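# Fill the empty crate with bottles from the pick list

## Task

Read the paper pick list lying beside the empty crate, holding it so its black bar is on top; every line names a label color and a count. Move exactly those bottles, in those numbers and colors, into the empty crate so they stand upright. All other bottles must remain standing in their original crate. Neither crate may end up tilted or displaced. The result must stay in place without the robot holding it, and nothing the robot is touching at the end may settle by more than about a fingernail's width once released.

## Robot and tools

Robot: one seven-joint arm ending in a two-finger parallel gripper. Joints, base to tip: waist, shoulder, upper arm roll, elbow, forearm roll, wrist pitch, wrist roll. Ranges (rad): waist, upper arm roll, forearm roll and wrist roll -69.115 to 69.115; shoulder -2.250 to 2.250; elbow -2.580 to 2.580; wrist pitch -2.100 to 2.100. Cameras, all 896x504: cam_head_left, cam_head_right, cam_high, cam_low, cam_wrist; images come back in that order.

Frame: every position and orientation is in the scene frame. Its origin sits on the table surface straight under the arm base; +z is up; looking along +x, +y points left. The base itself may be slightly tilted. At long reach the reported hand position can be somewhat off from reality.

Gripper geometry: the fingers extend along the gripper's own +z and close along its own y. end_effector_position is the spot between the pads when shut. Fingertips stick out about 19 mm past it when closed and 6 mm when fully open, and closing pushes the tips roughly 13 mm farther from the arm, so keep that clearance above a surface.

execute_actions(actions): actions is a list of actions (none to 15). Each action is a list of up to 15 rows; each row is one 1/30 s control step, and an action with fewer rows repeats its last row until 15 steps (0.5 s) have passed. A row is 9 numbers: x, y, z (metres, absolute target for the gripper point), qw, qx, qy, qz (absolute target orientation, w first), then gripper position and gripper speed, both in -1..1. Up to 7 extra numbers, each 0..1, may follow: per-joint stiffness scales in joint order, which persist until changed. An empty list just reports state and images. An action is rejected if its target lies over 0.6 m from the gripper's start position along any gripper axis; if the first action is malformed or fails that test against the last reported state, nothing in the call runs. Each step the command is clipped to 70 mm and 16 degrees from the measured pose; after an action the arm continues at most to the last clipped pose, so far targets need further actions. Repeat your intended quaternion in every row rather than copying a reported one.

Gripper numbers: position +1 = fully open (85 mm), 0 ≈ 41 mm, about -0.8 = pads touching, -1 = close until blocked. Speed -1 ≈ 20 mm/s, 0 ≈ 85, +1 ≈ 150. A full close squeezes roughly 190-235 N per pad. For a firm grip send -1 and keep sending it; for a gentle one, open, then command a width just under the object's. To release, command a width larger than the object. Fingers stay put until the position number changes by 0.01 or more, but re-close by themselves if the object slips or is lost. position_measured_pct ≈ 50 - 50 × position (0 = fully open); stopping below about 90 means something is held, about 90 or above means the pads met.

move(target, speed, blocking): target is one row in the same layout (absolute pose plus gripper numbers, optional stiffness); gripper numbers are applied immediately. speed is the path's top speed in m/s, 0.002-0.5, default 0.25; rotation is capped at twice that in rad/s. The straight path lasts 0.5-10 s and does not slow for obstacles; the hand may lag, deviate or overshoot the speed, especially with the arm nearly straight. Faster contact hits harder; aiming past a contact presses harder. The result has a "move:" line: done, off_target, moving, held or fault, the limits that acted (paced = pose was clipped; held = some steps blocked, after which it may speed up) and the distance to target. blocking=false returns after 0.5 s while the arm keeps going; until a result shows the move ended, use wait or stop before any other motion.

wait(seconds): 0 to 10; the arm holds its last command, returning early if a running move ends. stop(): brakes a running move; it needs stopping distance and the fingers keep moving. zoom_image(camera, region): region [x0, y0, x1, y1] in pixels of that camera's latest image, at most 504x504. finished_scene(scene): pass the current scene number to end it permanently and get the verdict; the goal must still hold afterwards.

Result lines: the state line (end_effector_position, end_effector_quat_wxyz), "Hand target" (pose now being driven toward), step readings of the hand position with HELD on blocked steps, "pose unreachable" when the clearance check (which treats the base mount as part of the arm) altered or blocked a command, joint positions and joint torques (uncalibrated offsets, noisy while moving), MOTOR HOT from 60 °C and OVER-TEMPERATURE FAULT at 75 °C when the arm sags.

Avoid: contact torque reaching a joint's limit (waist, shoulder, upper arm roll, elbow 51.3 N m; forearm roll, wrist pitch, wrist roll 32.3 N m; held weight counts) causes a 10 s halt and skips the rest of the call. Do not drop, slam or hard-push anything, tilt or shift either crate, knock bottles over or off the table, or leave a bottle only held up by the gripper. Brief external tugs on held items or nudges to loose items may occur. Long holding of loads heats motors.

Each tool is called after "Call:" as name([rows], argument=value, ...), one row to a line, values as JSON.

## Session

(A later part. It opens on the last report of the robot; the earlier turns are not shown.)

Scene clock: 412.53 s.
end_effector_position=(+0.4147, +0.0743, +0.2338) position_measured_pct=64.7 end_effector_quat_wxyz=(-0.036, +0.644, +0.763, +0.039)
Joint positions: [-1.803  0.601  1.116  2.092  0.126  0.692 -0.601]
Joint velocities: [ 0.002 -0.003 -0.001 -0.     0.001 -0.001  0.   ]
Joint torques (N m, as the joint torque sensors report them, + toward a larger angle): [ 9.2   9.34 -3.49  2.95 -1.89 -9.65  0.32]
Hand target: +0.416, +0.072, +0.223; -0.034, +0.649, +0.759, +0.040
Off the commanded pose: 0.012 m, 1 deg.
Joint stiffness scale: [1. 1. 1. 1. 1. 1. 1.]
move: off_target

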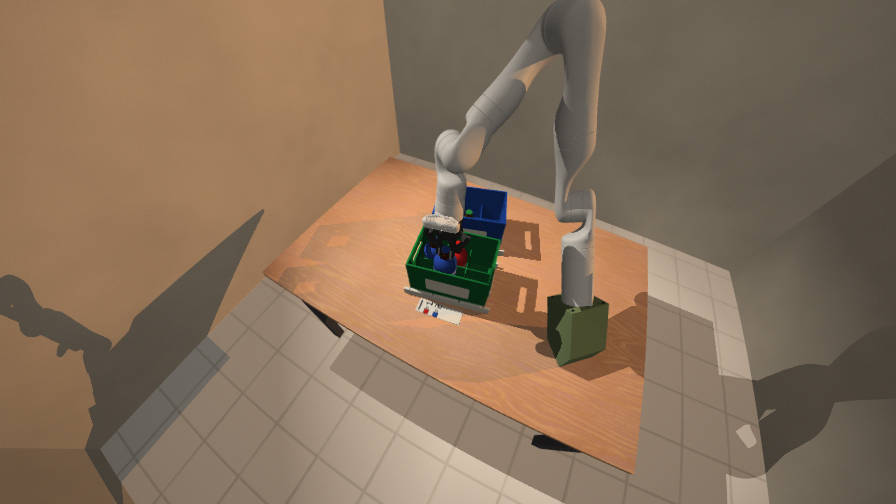

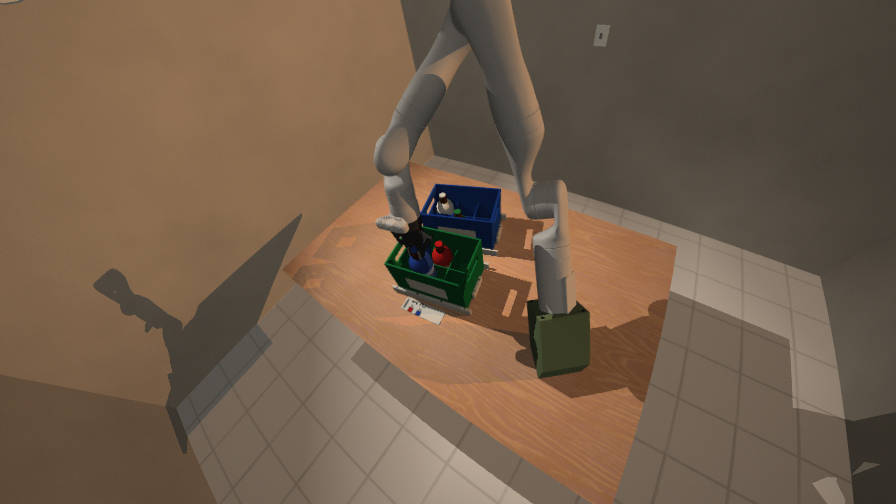

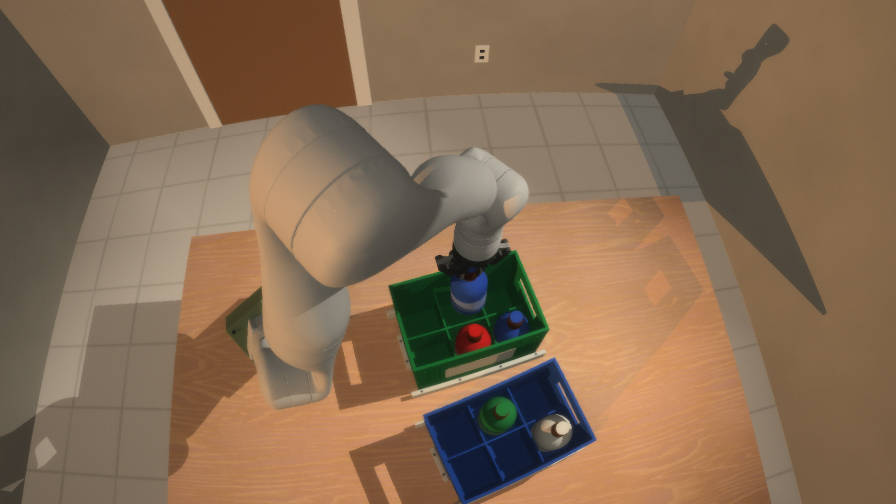

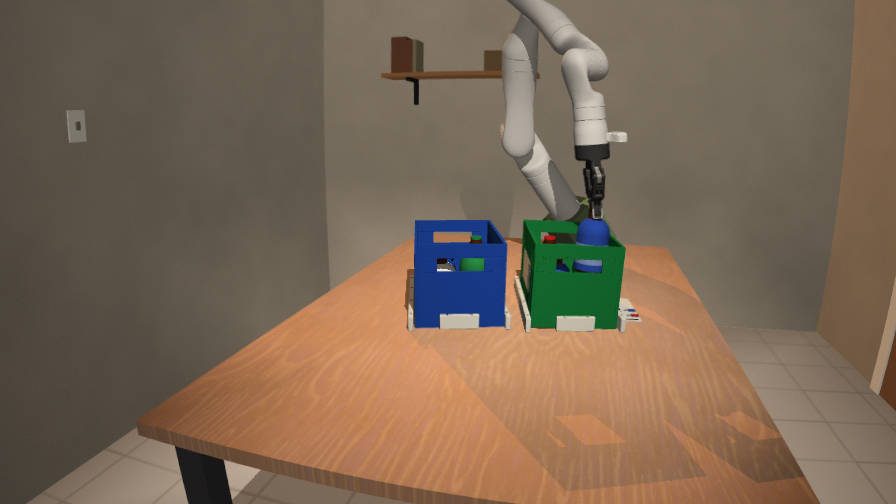

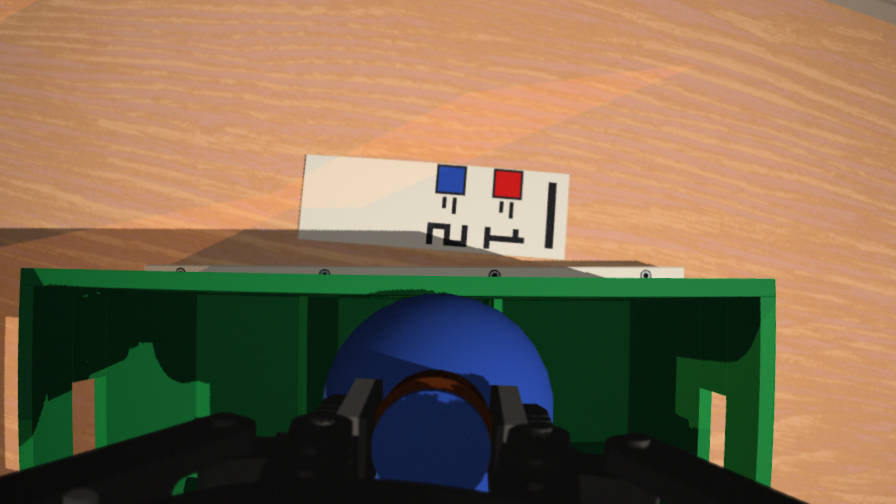

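Call:
move(target=[0.408,0.073,0.245,-0.034,0.649,0.759,0.04,-1,0], speed=0.015)

Call:
move(target=[0.408,0.073,0.222,-0.034,0.649,0.759,0.04,-1,0], speed=0.008)

Scene clock: 420.37 s.
end_effector_position=(+0.4119, +0.0700, +0.2432) position_measured_pct=64.7 end_effector_quat_wxyz=(-0.029, +0.645, +0.763, +0.039)
Joint positions: [-1.854  0.596  1.153  2.096  0.135  0.717 -0.614]
Joint velocities: [-0.014  0.     0.011  0.002  0.     0.003 -0.   ]
Joint torques (N m, as the joint torque sensors report them, + toward a larger angle): [-11.33  -3.46  -4.01  -8.96  -1.76  -1.62   0.11]
Hand target: +0.408, +0.073, +0.245; -0.034, +0.649, +0.759, +0.040
Off the commanded pose: 0.005 m, 1 deg.
Joint stiffness scale: [1. 1. 1. 1. 1. 1. 1.]
move: off_target

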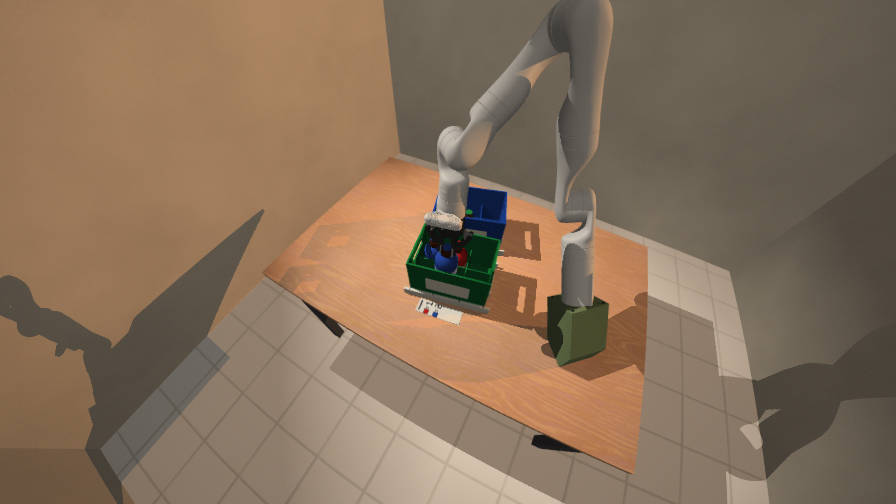

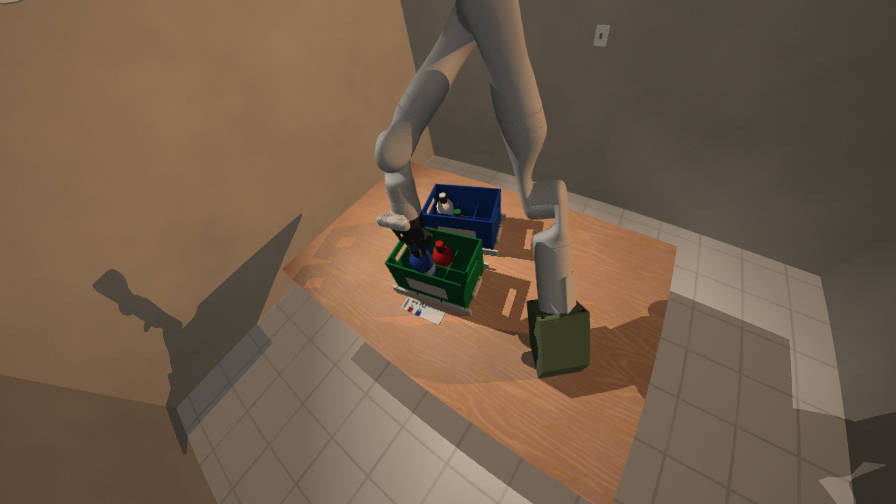

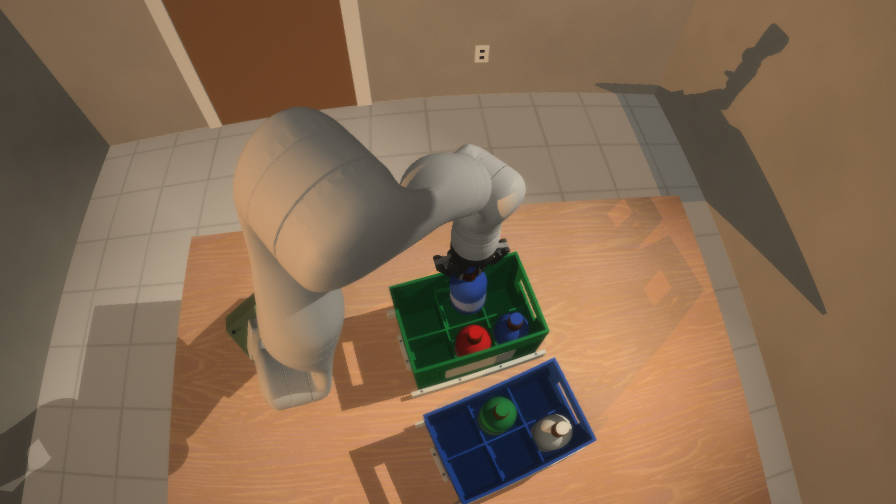

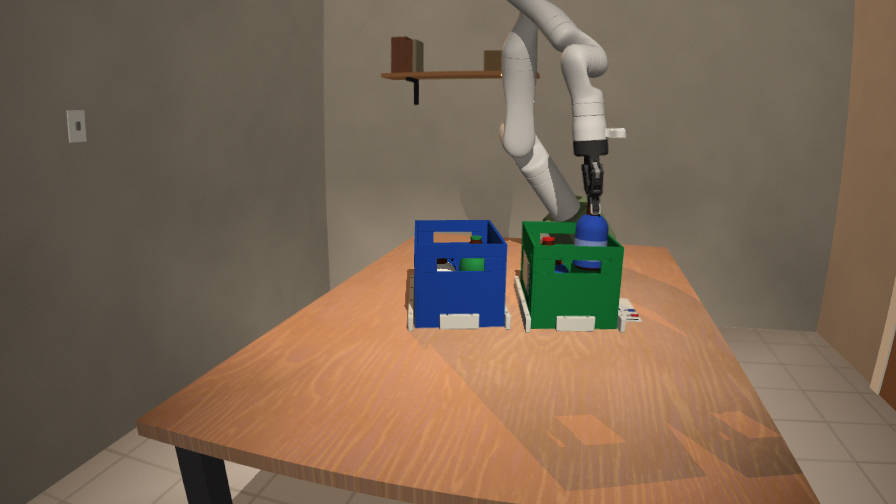

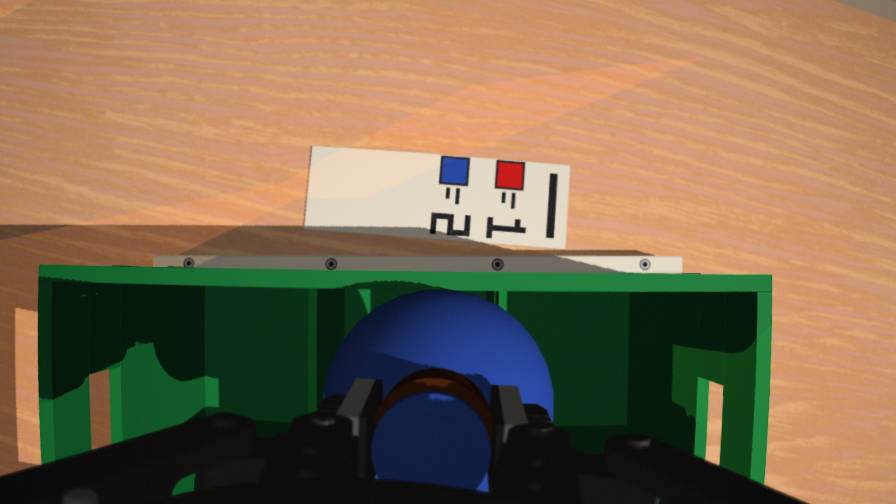

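Scene clock: 423.30 s.
end_effector_position=(+0.4097, +0.0744, +0.2331) position_measured_pct=64.7 end_effector_quat_wxyz=(-0.033, +0.642, +0.765, +0.041)
Joint positions: [-1.818  0.602  1.117  2.111  0.135  0.678 -0.614]
Joint velocities: [ 0.    -0.001 -0.001 -0.    -0.001  0.     0.   ]
Joint torques (N m, as the joint torque sensors report them, + toward a larger angle): [ 8.14  8.19 -4.93  3.6  -3.17 -8.29  0.06]
Hand target: +0.408, +0.073, +0.223; -0.034, +0.649, +0.759, +0.040
Off the commanded pose: 0.011 m, 1 deg.
Joint stiffness scale: [1. 1. 1. 1. 1. 1. 1.]
move: off_target

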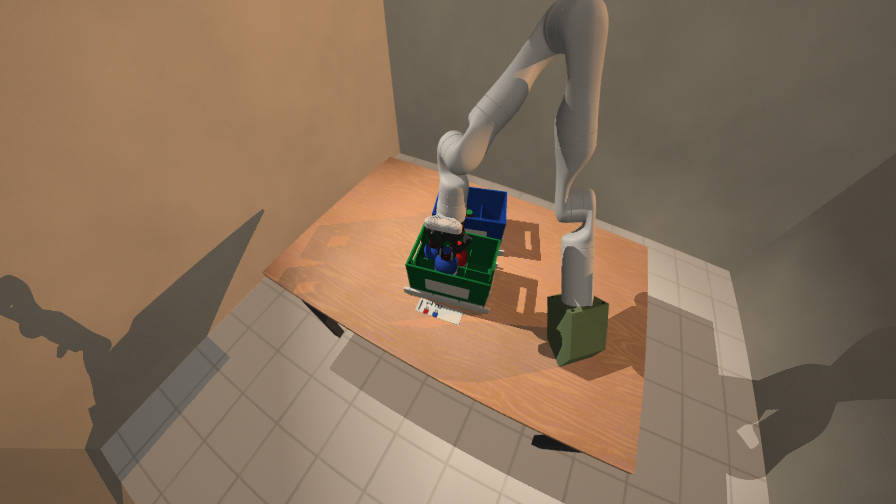

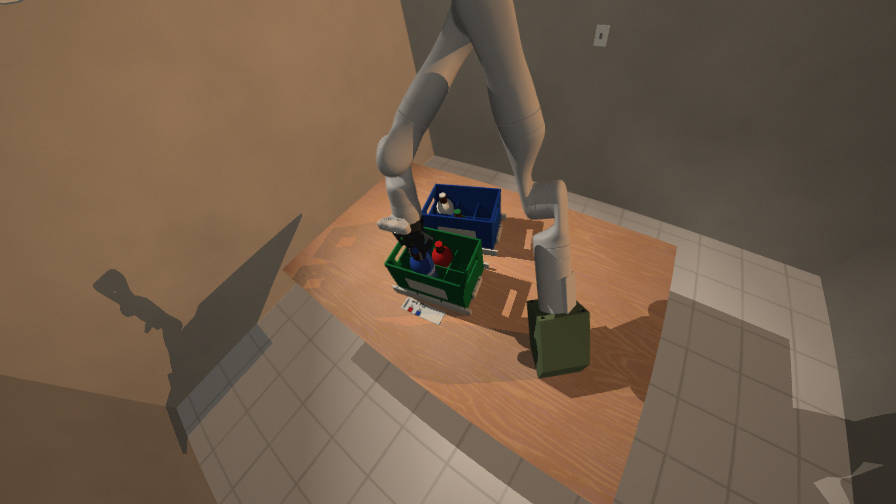

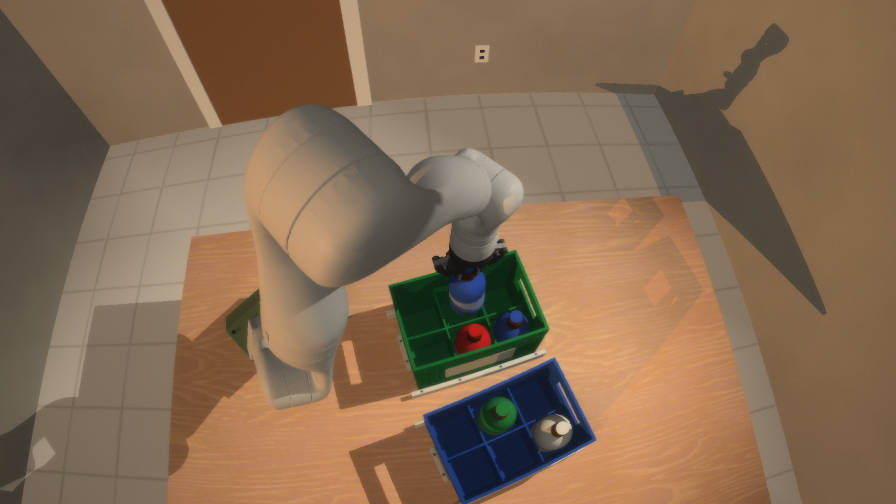

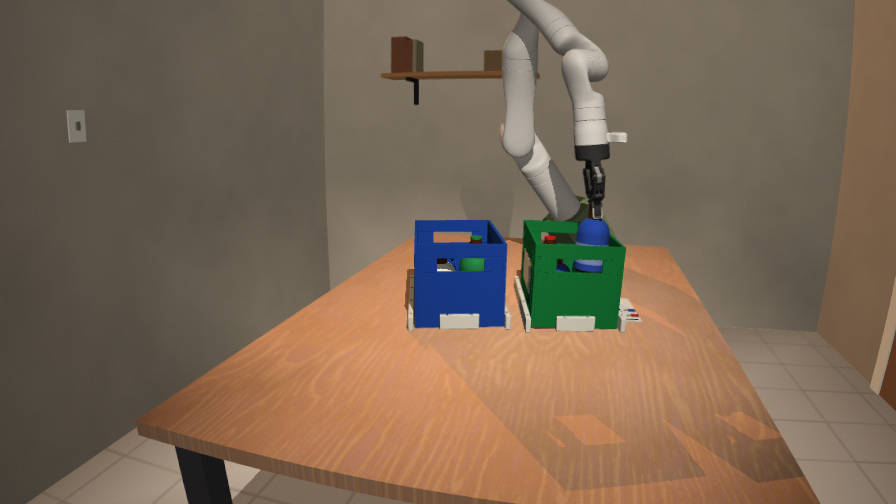

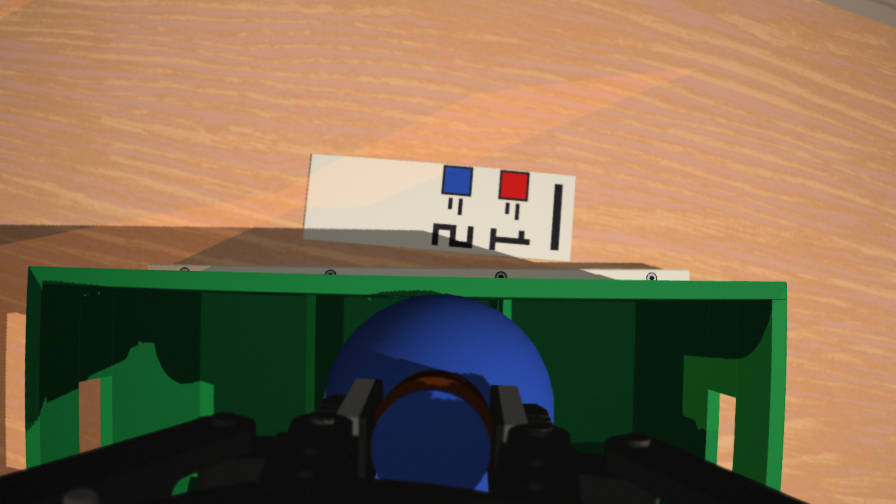

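Call:
move(target=[0.411,0.064,0.245,-0.034,0.649,0.759,0.04,-1,0], speed=0.015)

Call:
move(target=[0.411,0.064,0.22,-0.034,0.649,0.759,0.04,-1,0], speed=0.008)

Scene clock: 430.83 s.
end_effector_position=(+0.4107, +0.0631, +0.2429) position_measured_pct=64.7 end_effector_quat_wxyz=(-0.033, +0.647, +0.761, +0.039)
Joint positions: [-1.861  0.576  1.167  2.109  0.145  0.714 -0.614]
Joint velocities: [-0.012 -0.001  0.004  0.    -0.     0.     0.   ]
Joint torques (N m, as the joint torque sensors report them, + toward a larger angle): [-9.06 -2.39 -1.5  -7.19 -0.49 -0.2   0.13]
Hand target: +0.411, +0.064, +0.245; -0.034, +0.649, +0.759, +0.040
Off the commanded pose: 0.002 m, 0 deg.
Joint stiffness scale: [1. 1. 1. 1. 1. 1. 1.]
move: done

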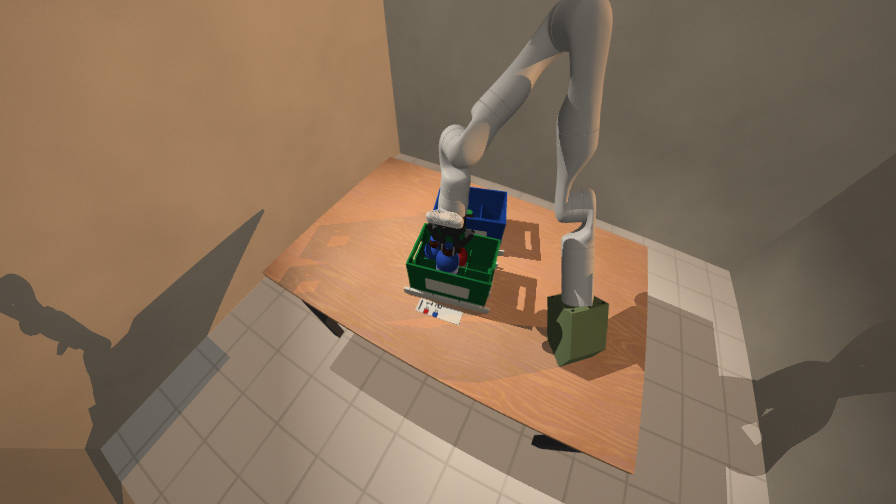

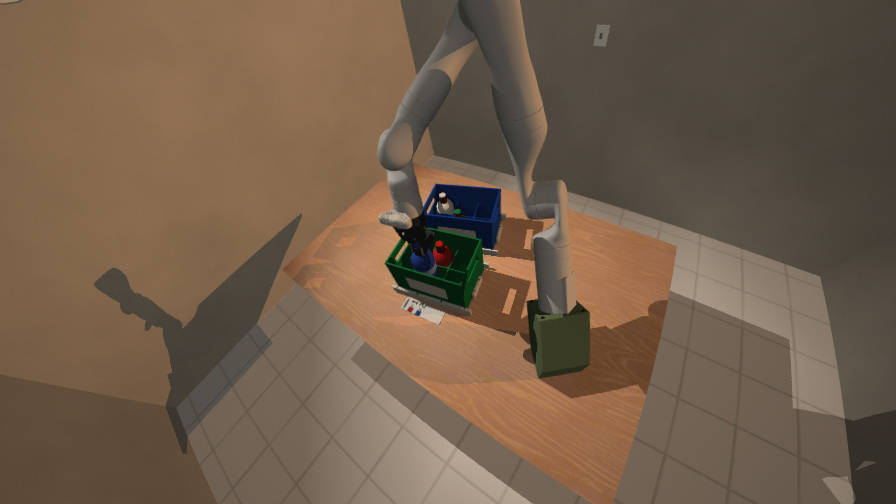

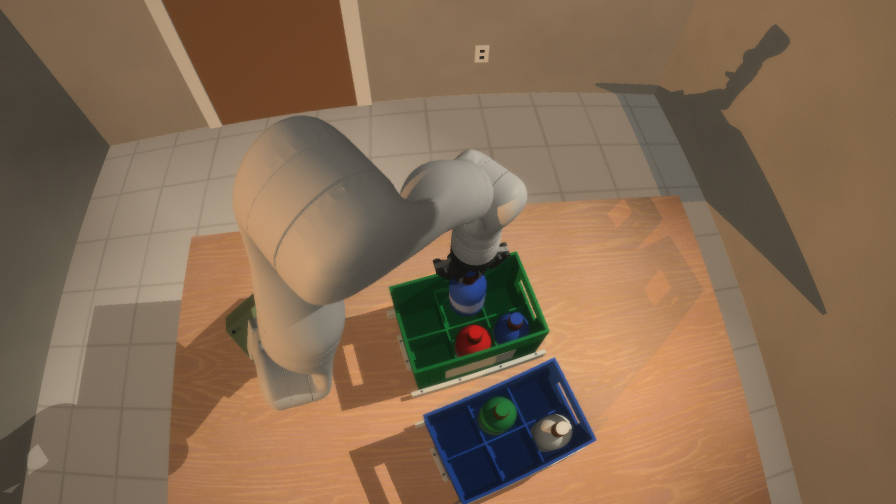

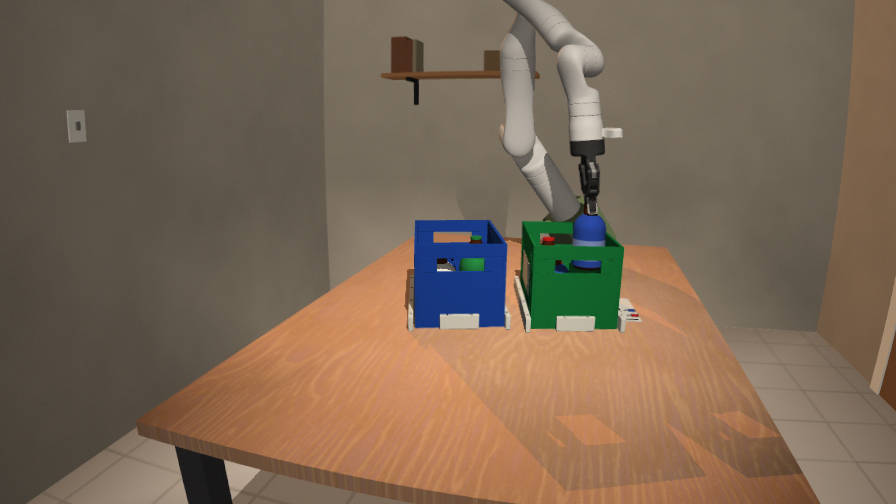

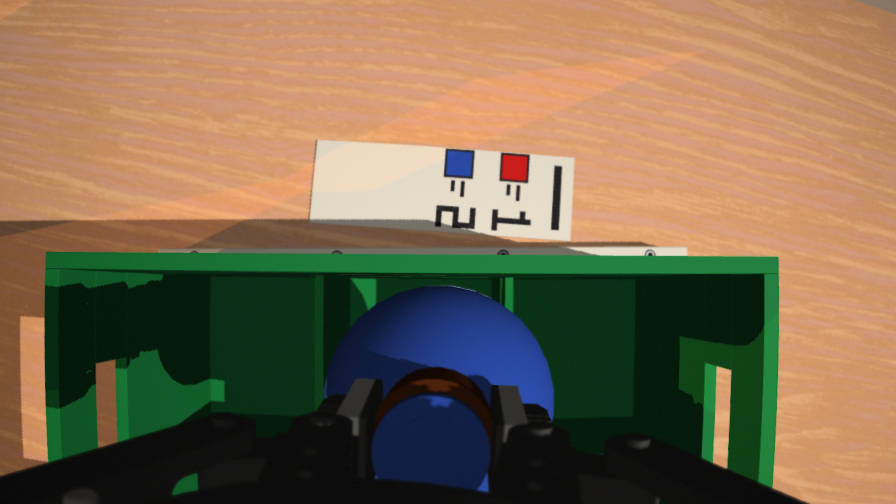

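Scene clock: 433.93 s.
end_effector_position=(+0.4107, +0.0701, +0.2324) position_measured_pct=64.7 end_effector_quat_wxyz=(-0.037, +0.644, +0.763, +0.044)
Joint positions: [-1.815  0.583  1.123  2.12   0.145  0.669 -0.614]
Joint velocities: [ 0. -0. -0.  0.  0. -0. -0.]
Joint torques (N m, as the joint torque sensors report them, + toward a larger angle): [10.5   8.28 -1.37  4.04 -1.16 -7.44  0.24]
Hand target: +0.411, +0.064, +0.221; -0.034, +0.649, +0.759, +0.040
Off the commanded pose: 0.014 m, 1 deg.
Joint stiffness scale: [1. 1. 1. 1. 1. 1. 1.]
move: off_target

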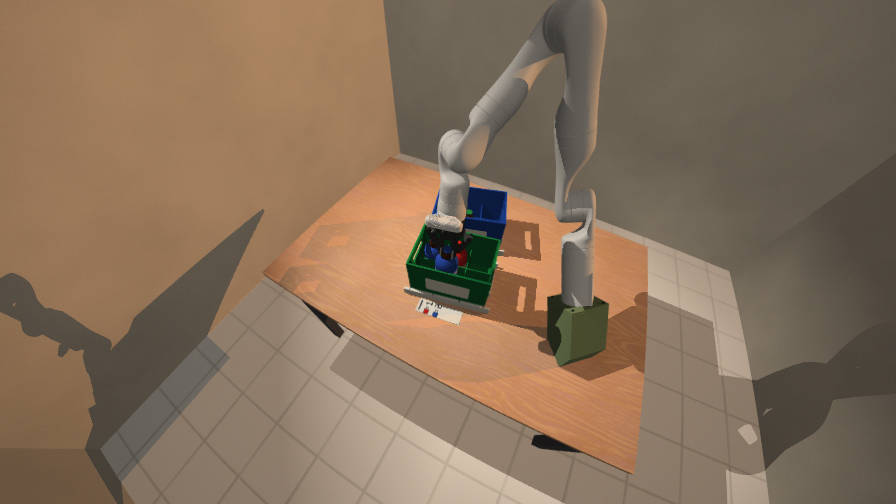

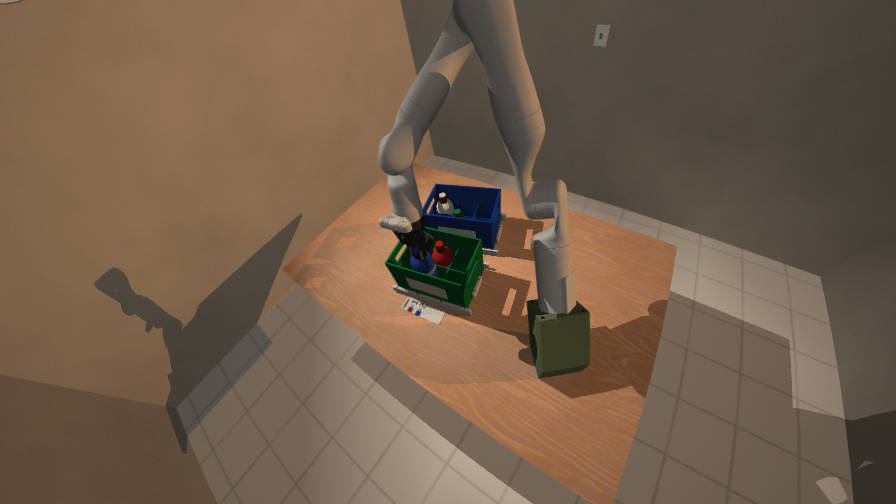

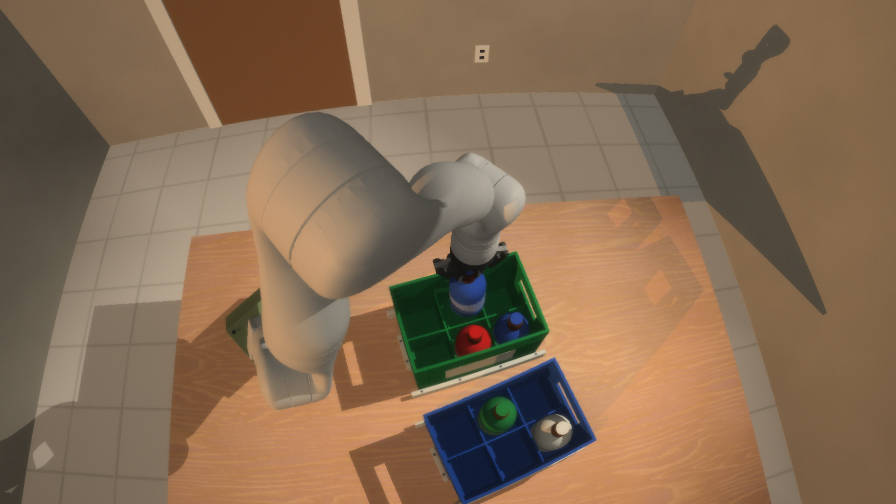

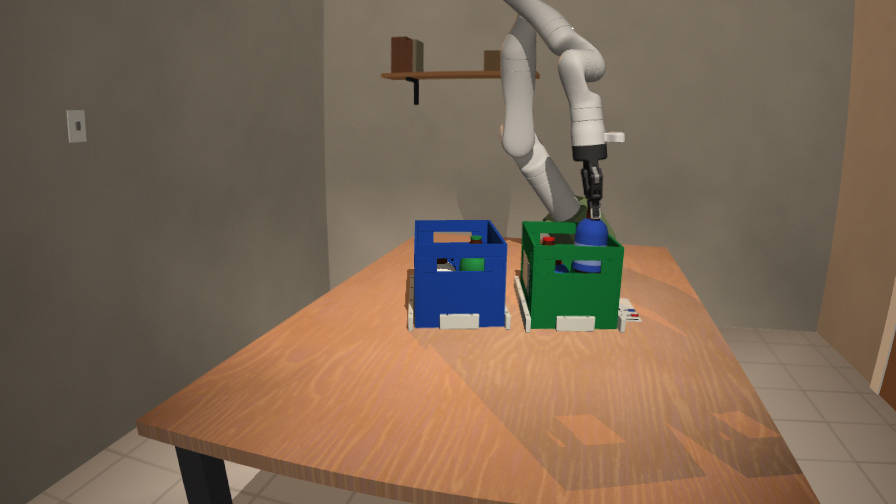

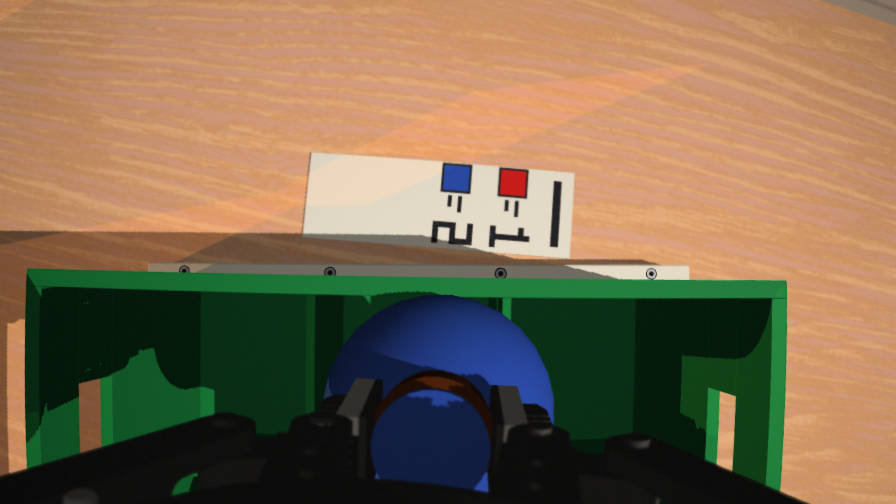

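Call:
move(target=[0.411,0.066,0.30,0,0.65,0.76,0,-1,0], speed=0.05)

Call:
zoom_image(camera="cam_low", region=[200,50,700,450])

Scene clock: 453.73 s.
end_effector_position=(+0.4111, +0.0650, +0.2984) position_measured_pct=64.7 end_effector_quat_wxyz=(-0.000, +0.646, +0.763, +0.000)
Joint positions: [-1.977  0.618  1.213  1.958  0.148  0.983 -0.656]
Joint velocities: [-0.006  0.006  0.006 -0.001  0.     0.001  0.   ]
Joint torques (N m, as the joint torque sensors report them, + toward a larger angle): [-8.92 -1.9  -0.82 -8.36 -0.33  0.05  0.13]
Hand target: +0.411, +0.066, +0.300; +0.000, +0.650, +0.760, +0.000
Off the commanded pose: 0.002 m, 1 deg.
Joint stiffness scale: [1. 1. 1. 1. 1. 1. 1.]
move: done

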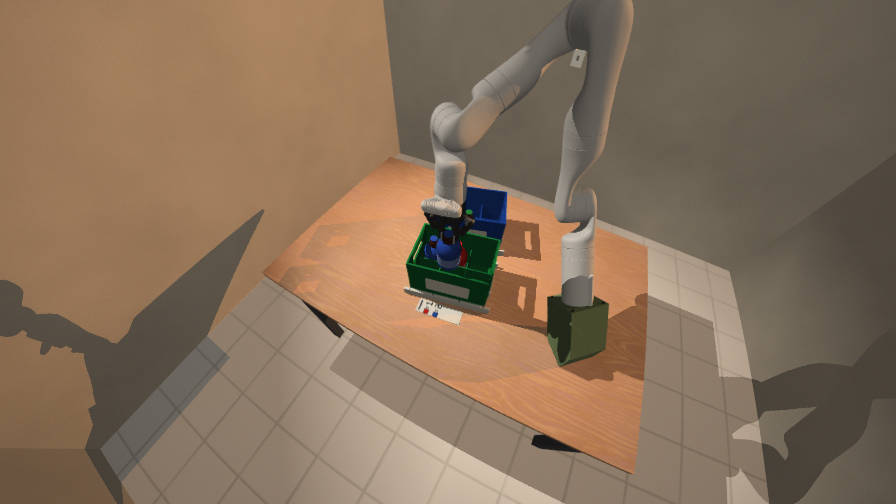

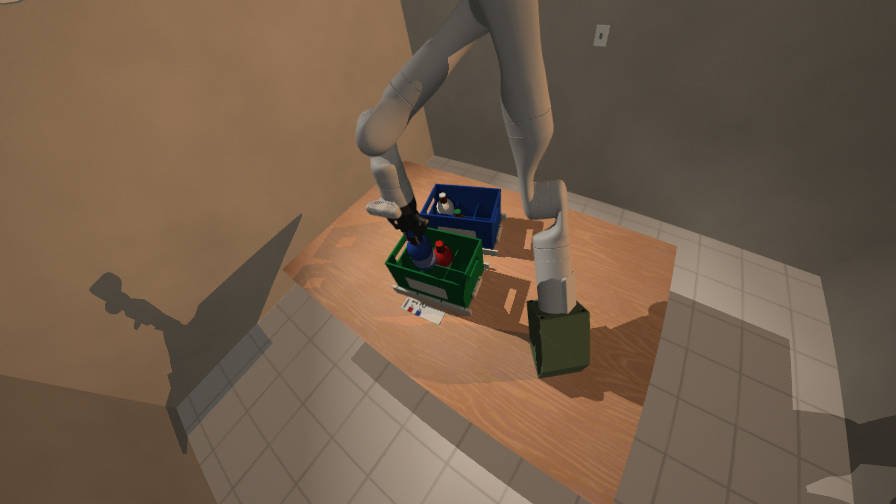

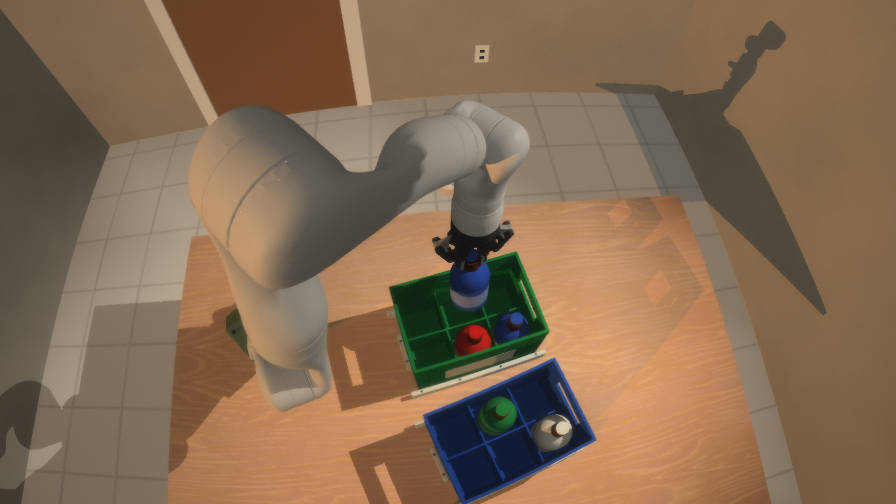

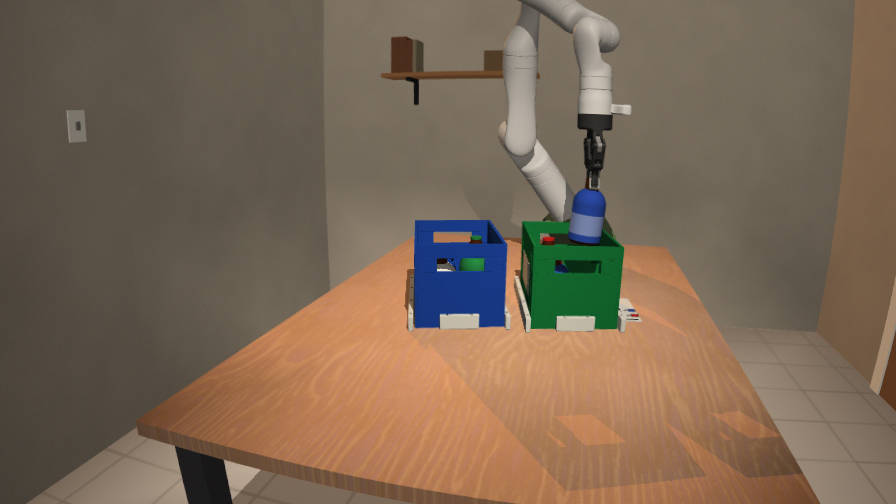

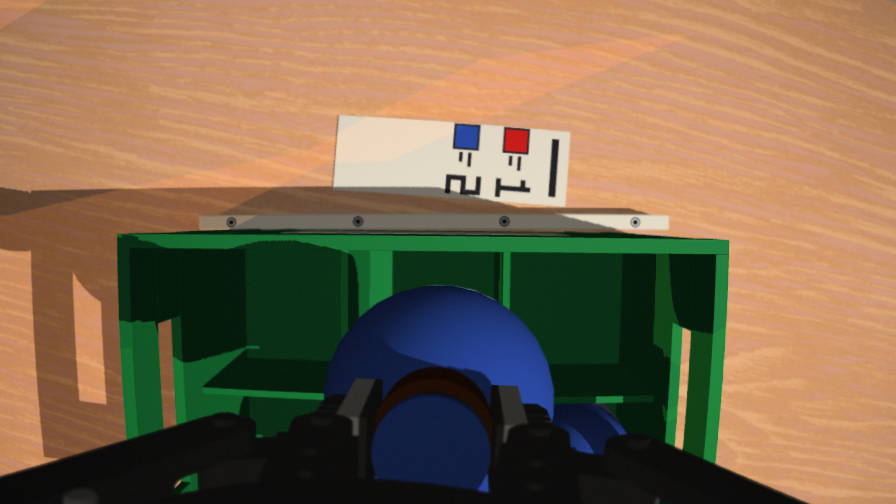

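Region (200, 50, 700, 450) of cam_low's 896x504 image, scaled by 1.008, with more detail than that image has; it fills the top 403 rows of this view, and the rest is white.

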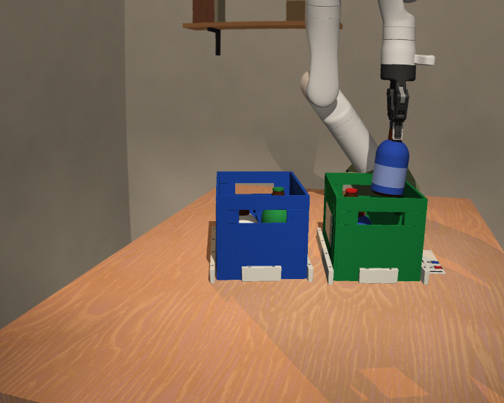

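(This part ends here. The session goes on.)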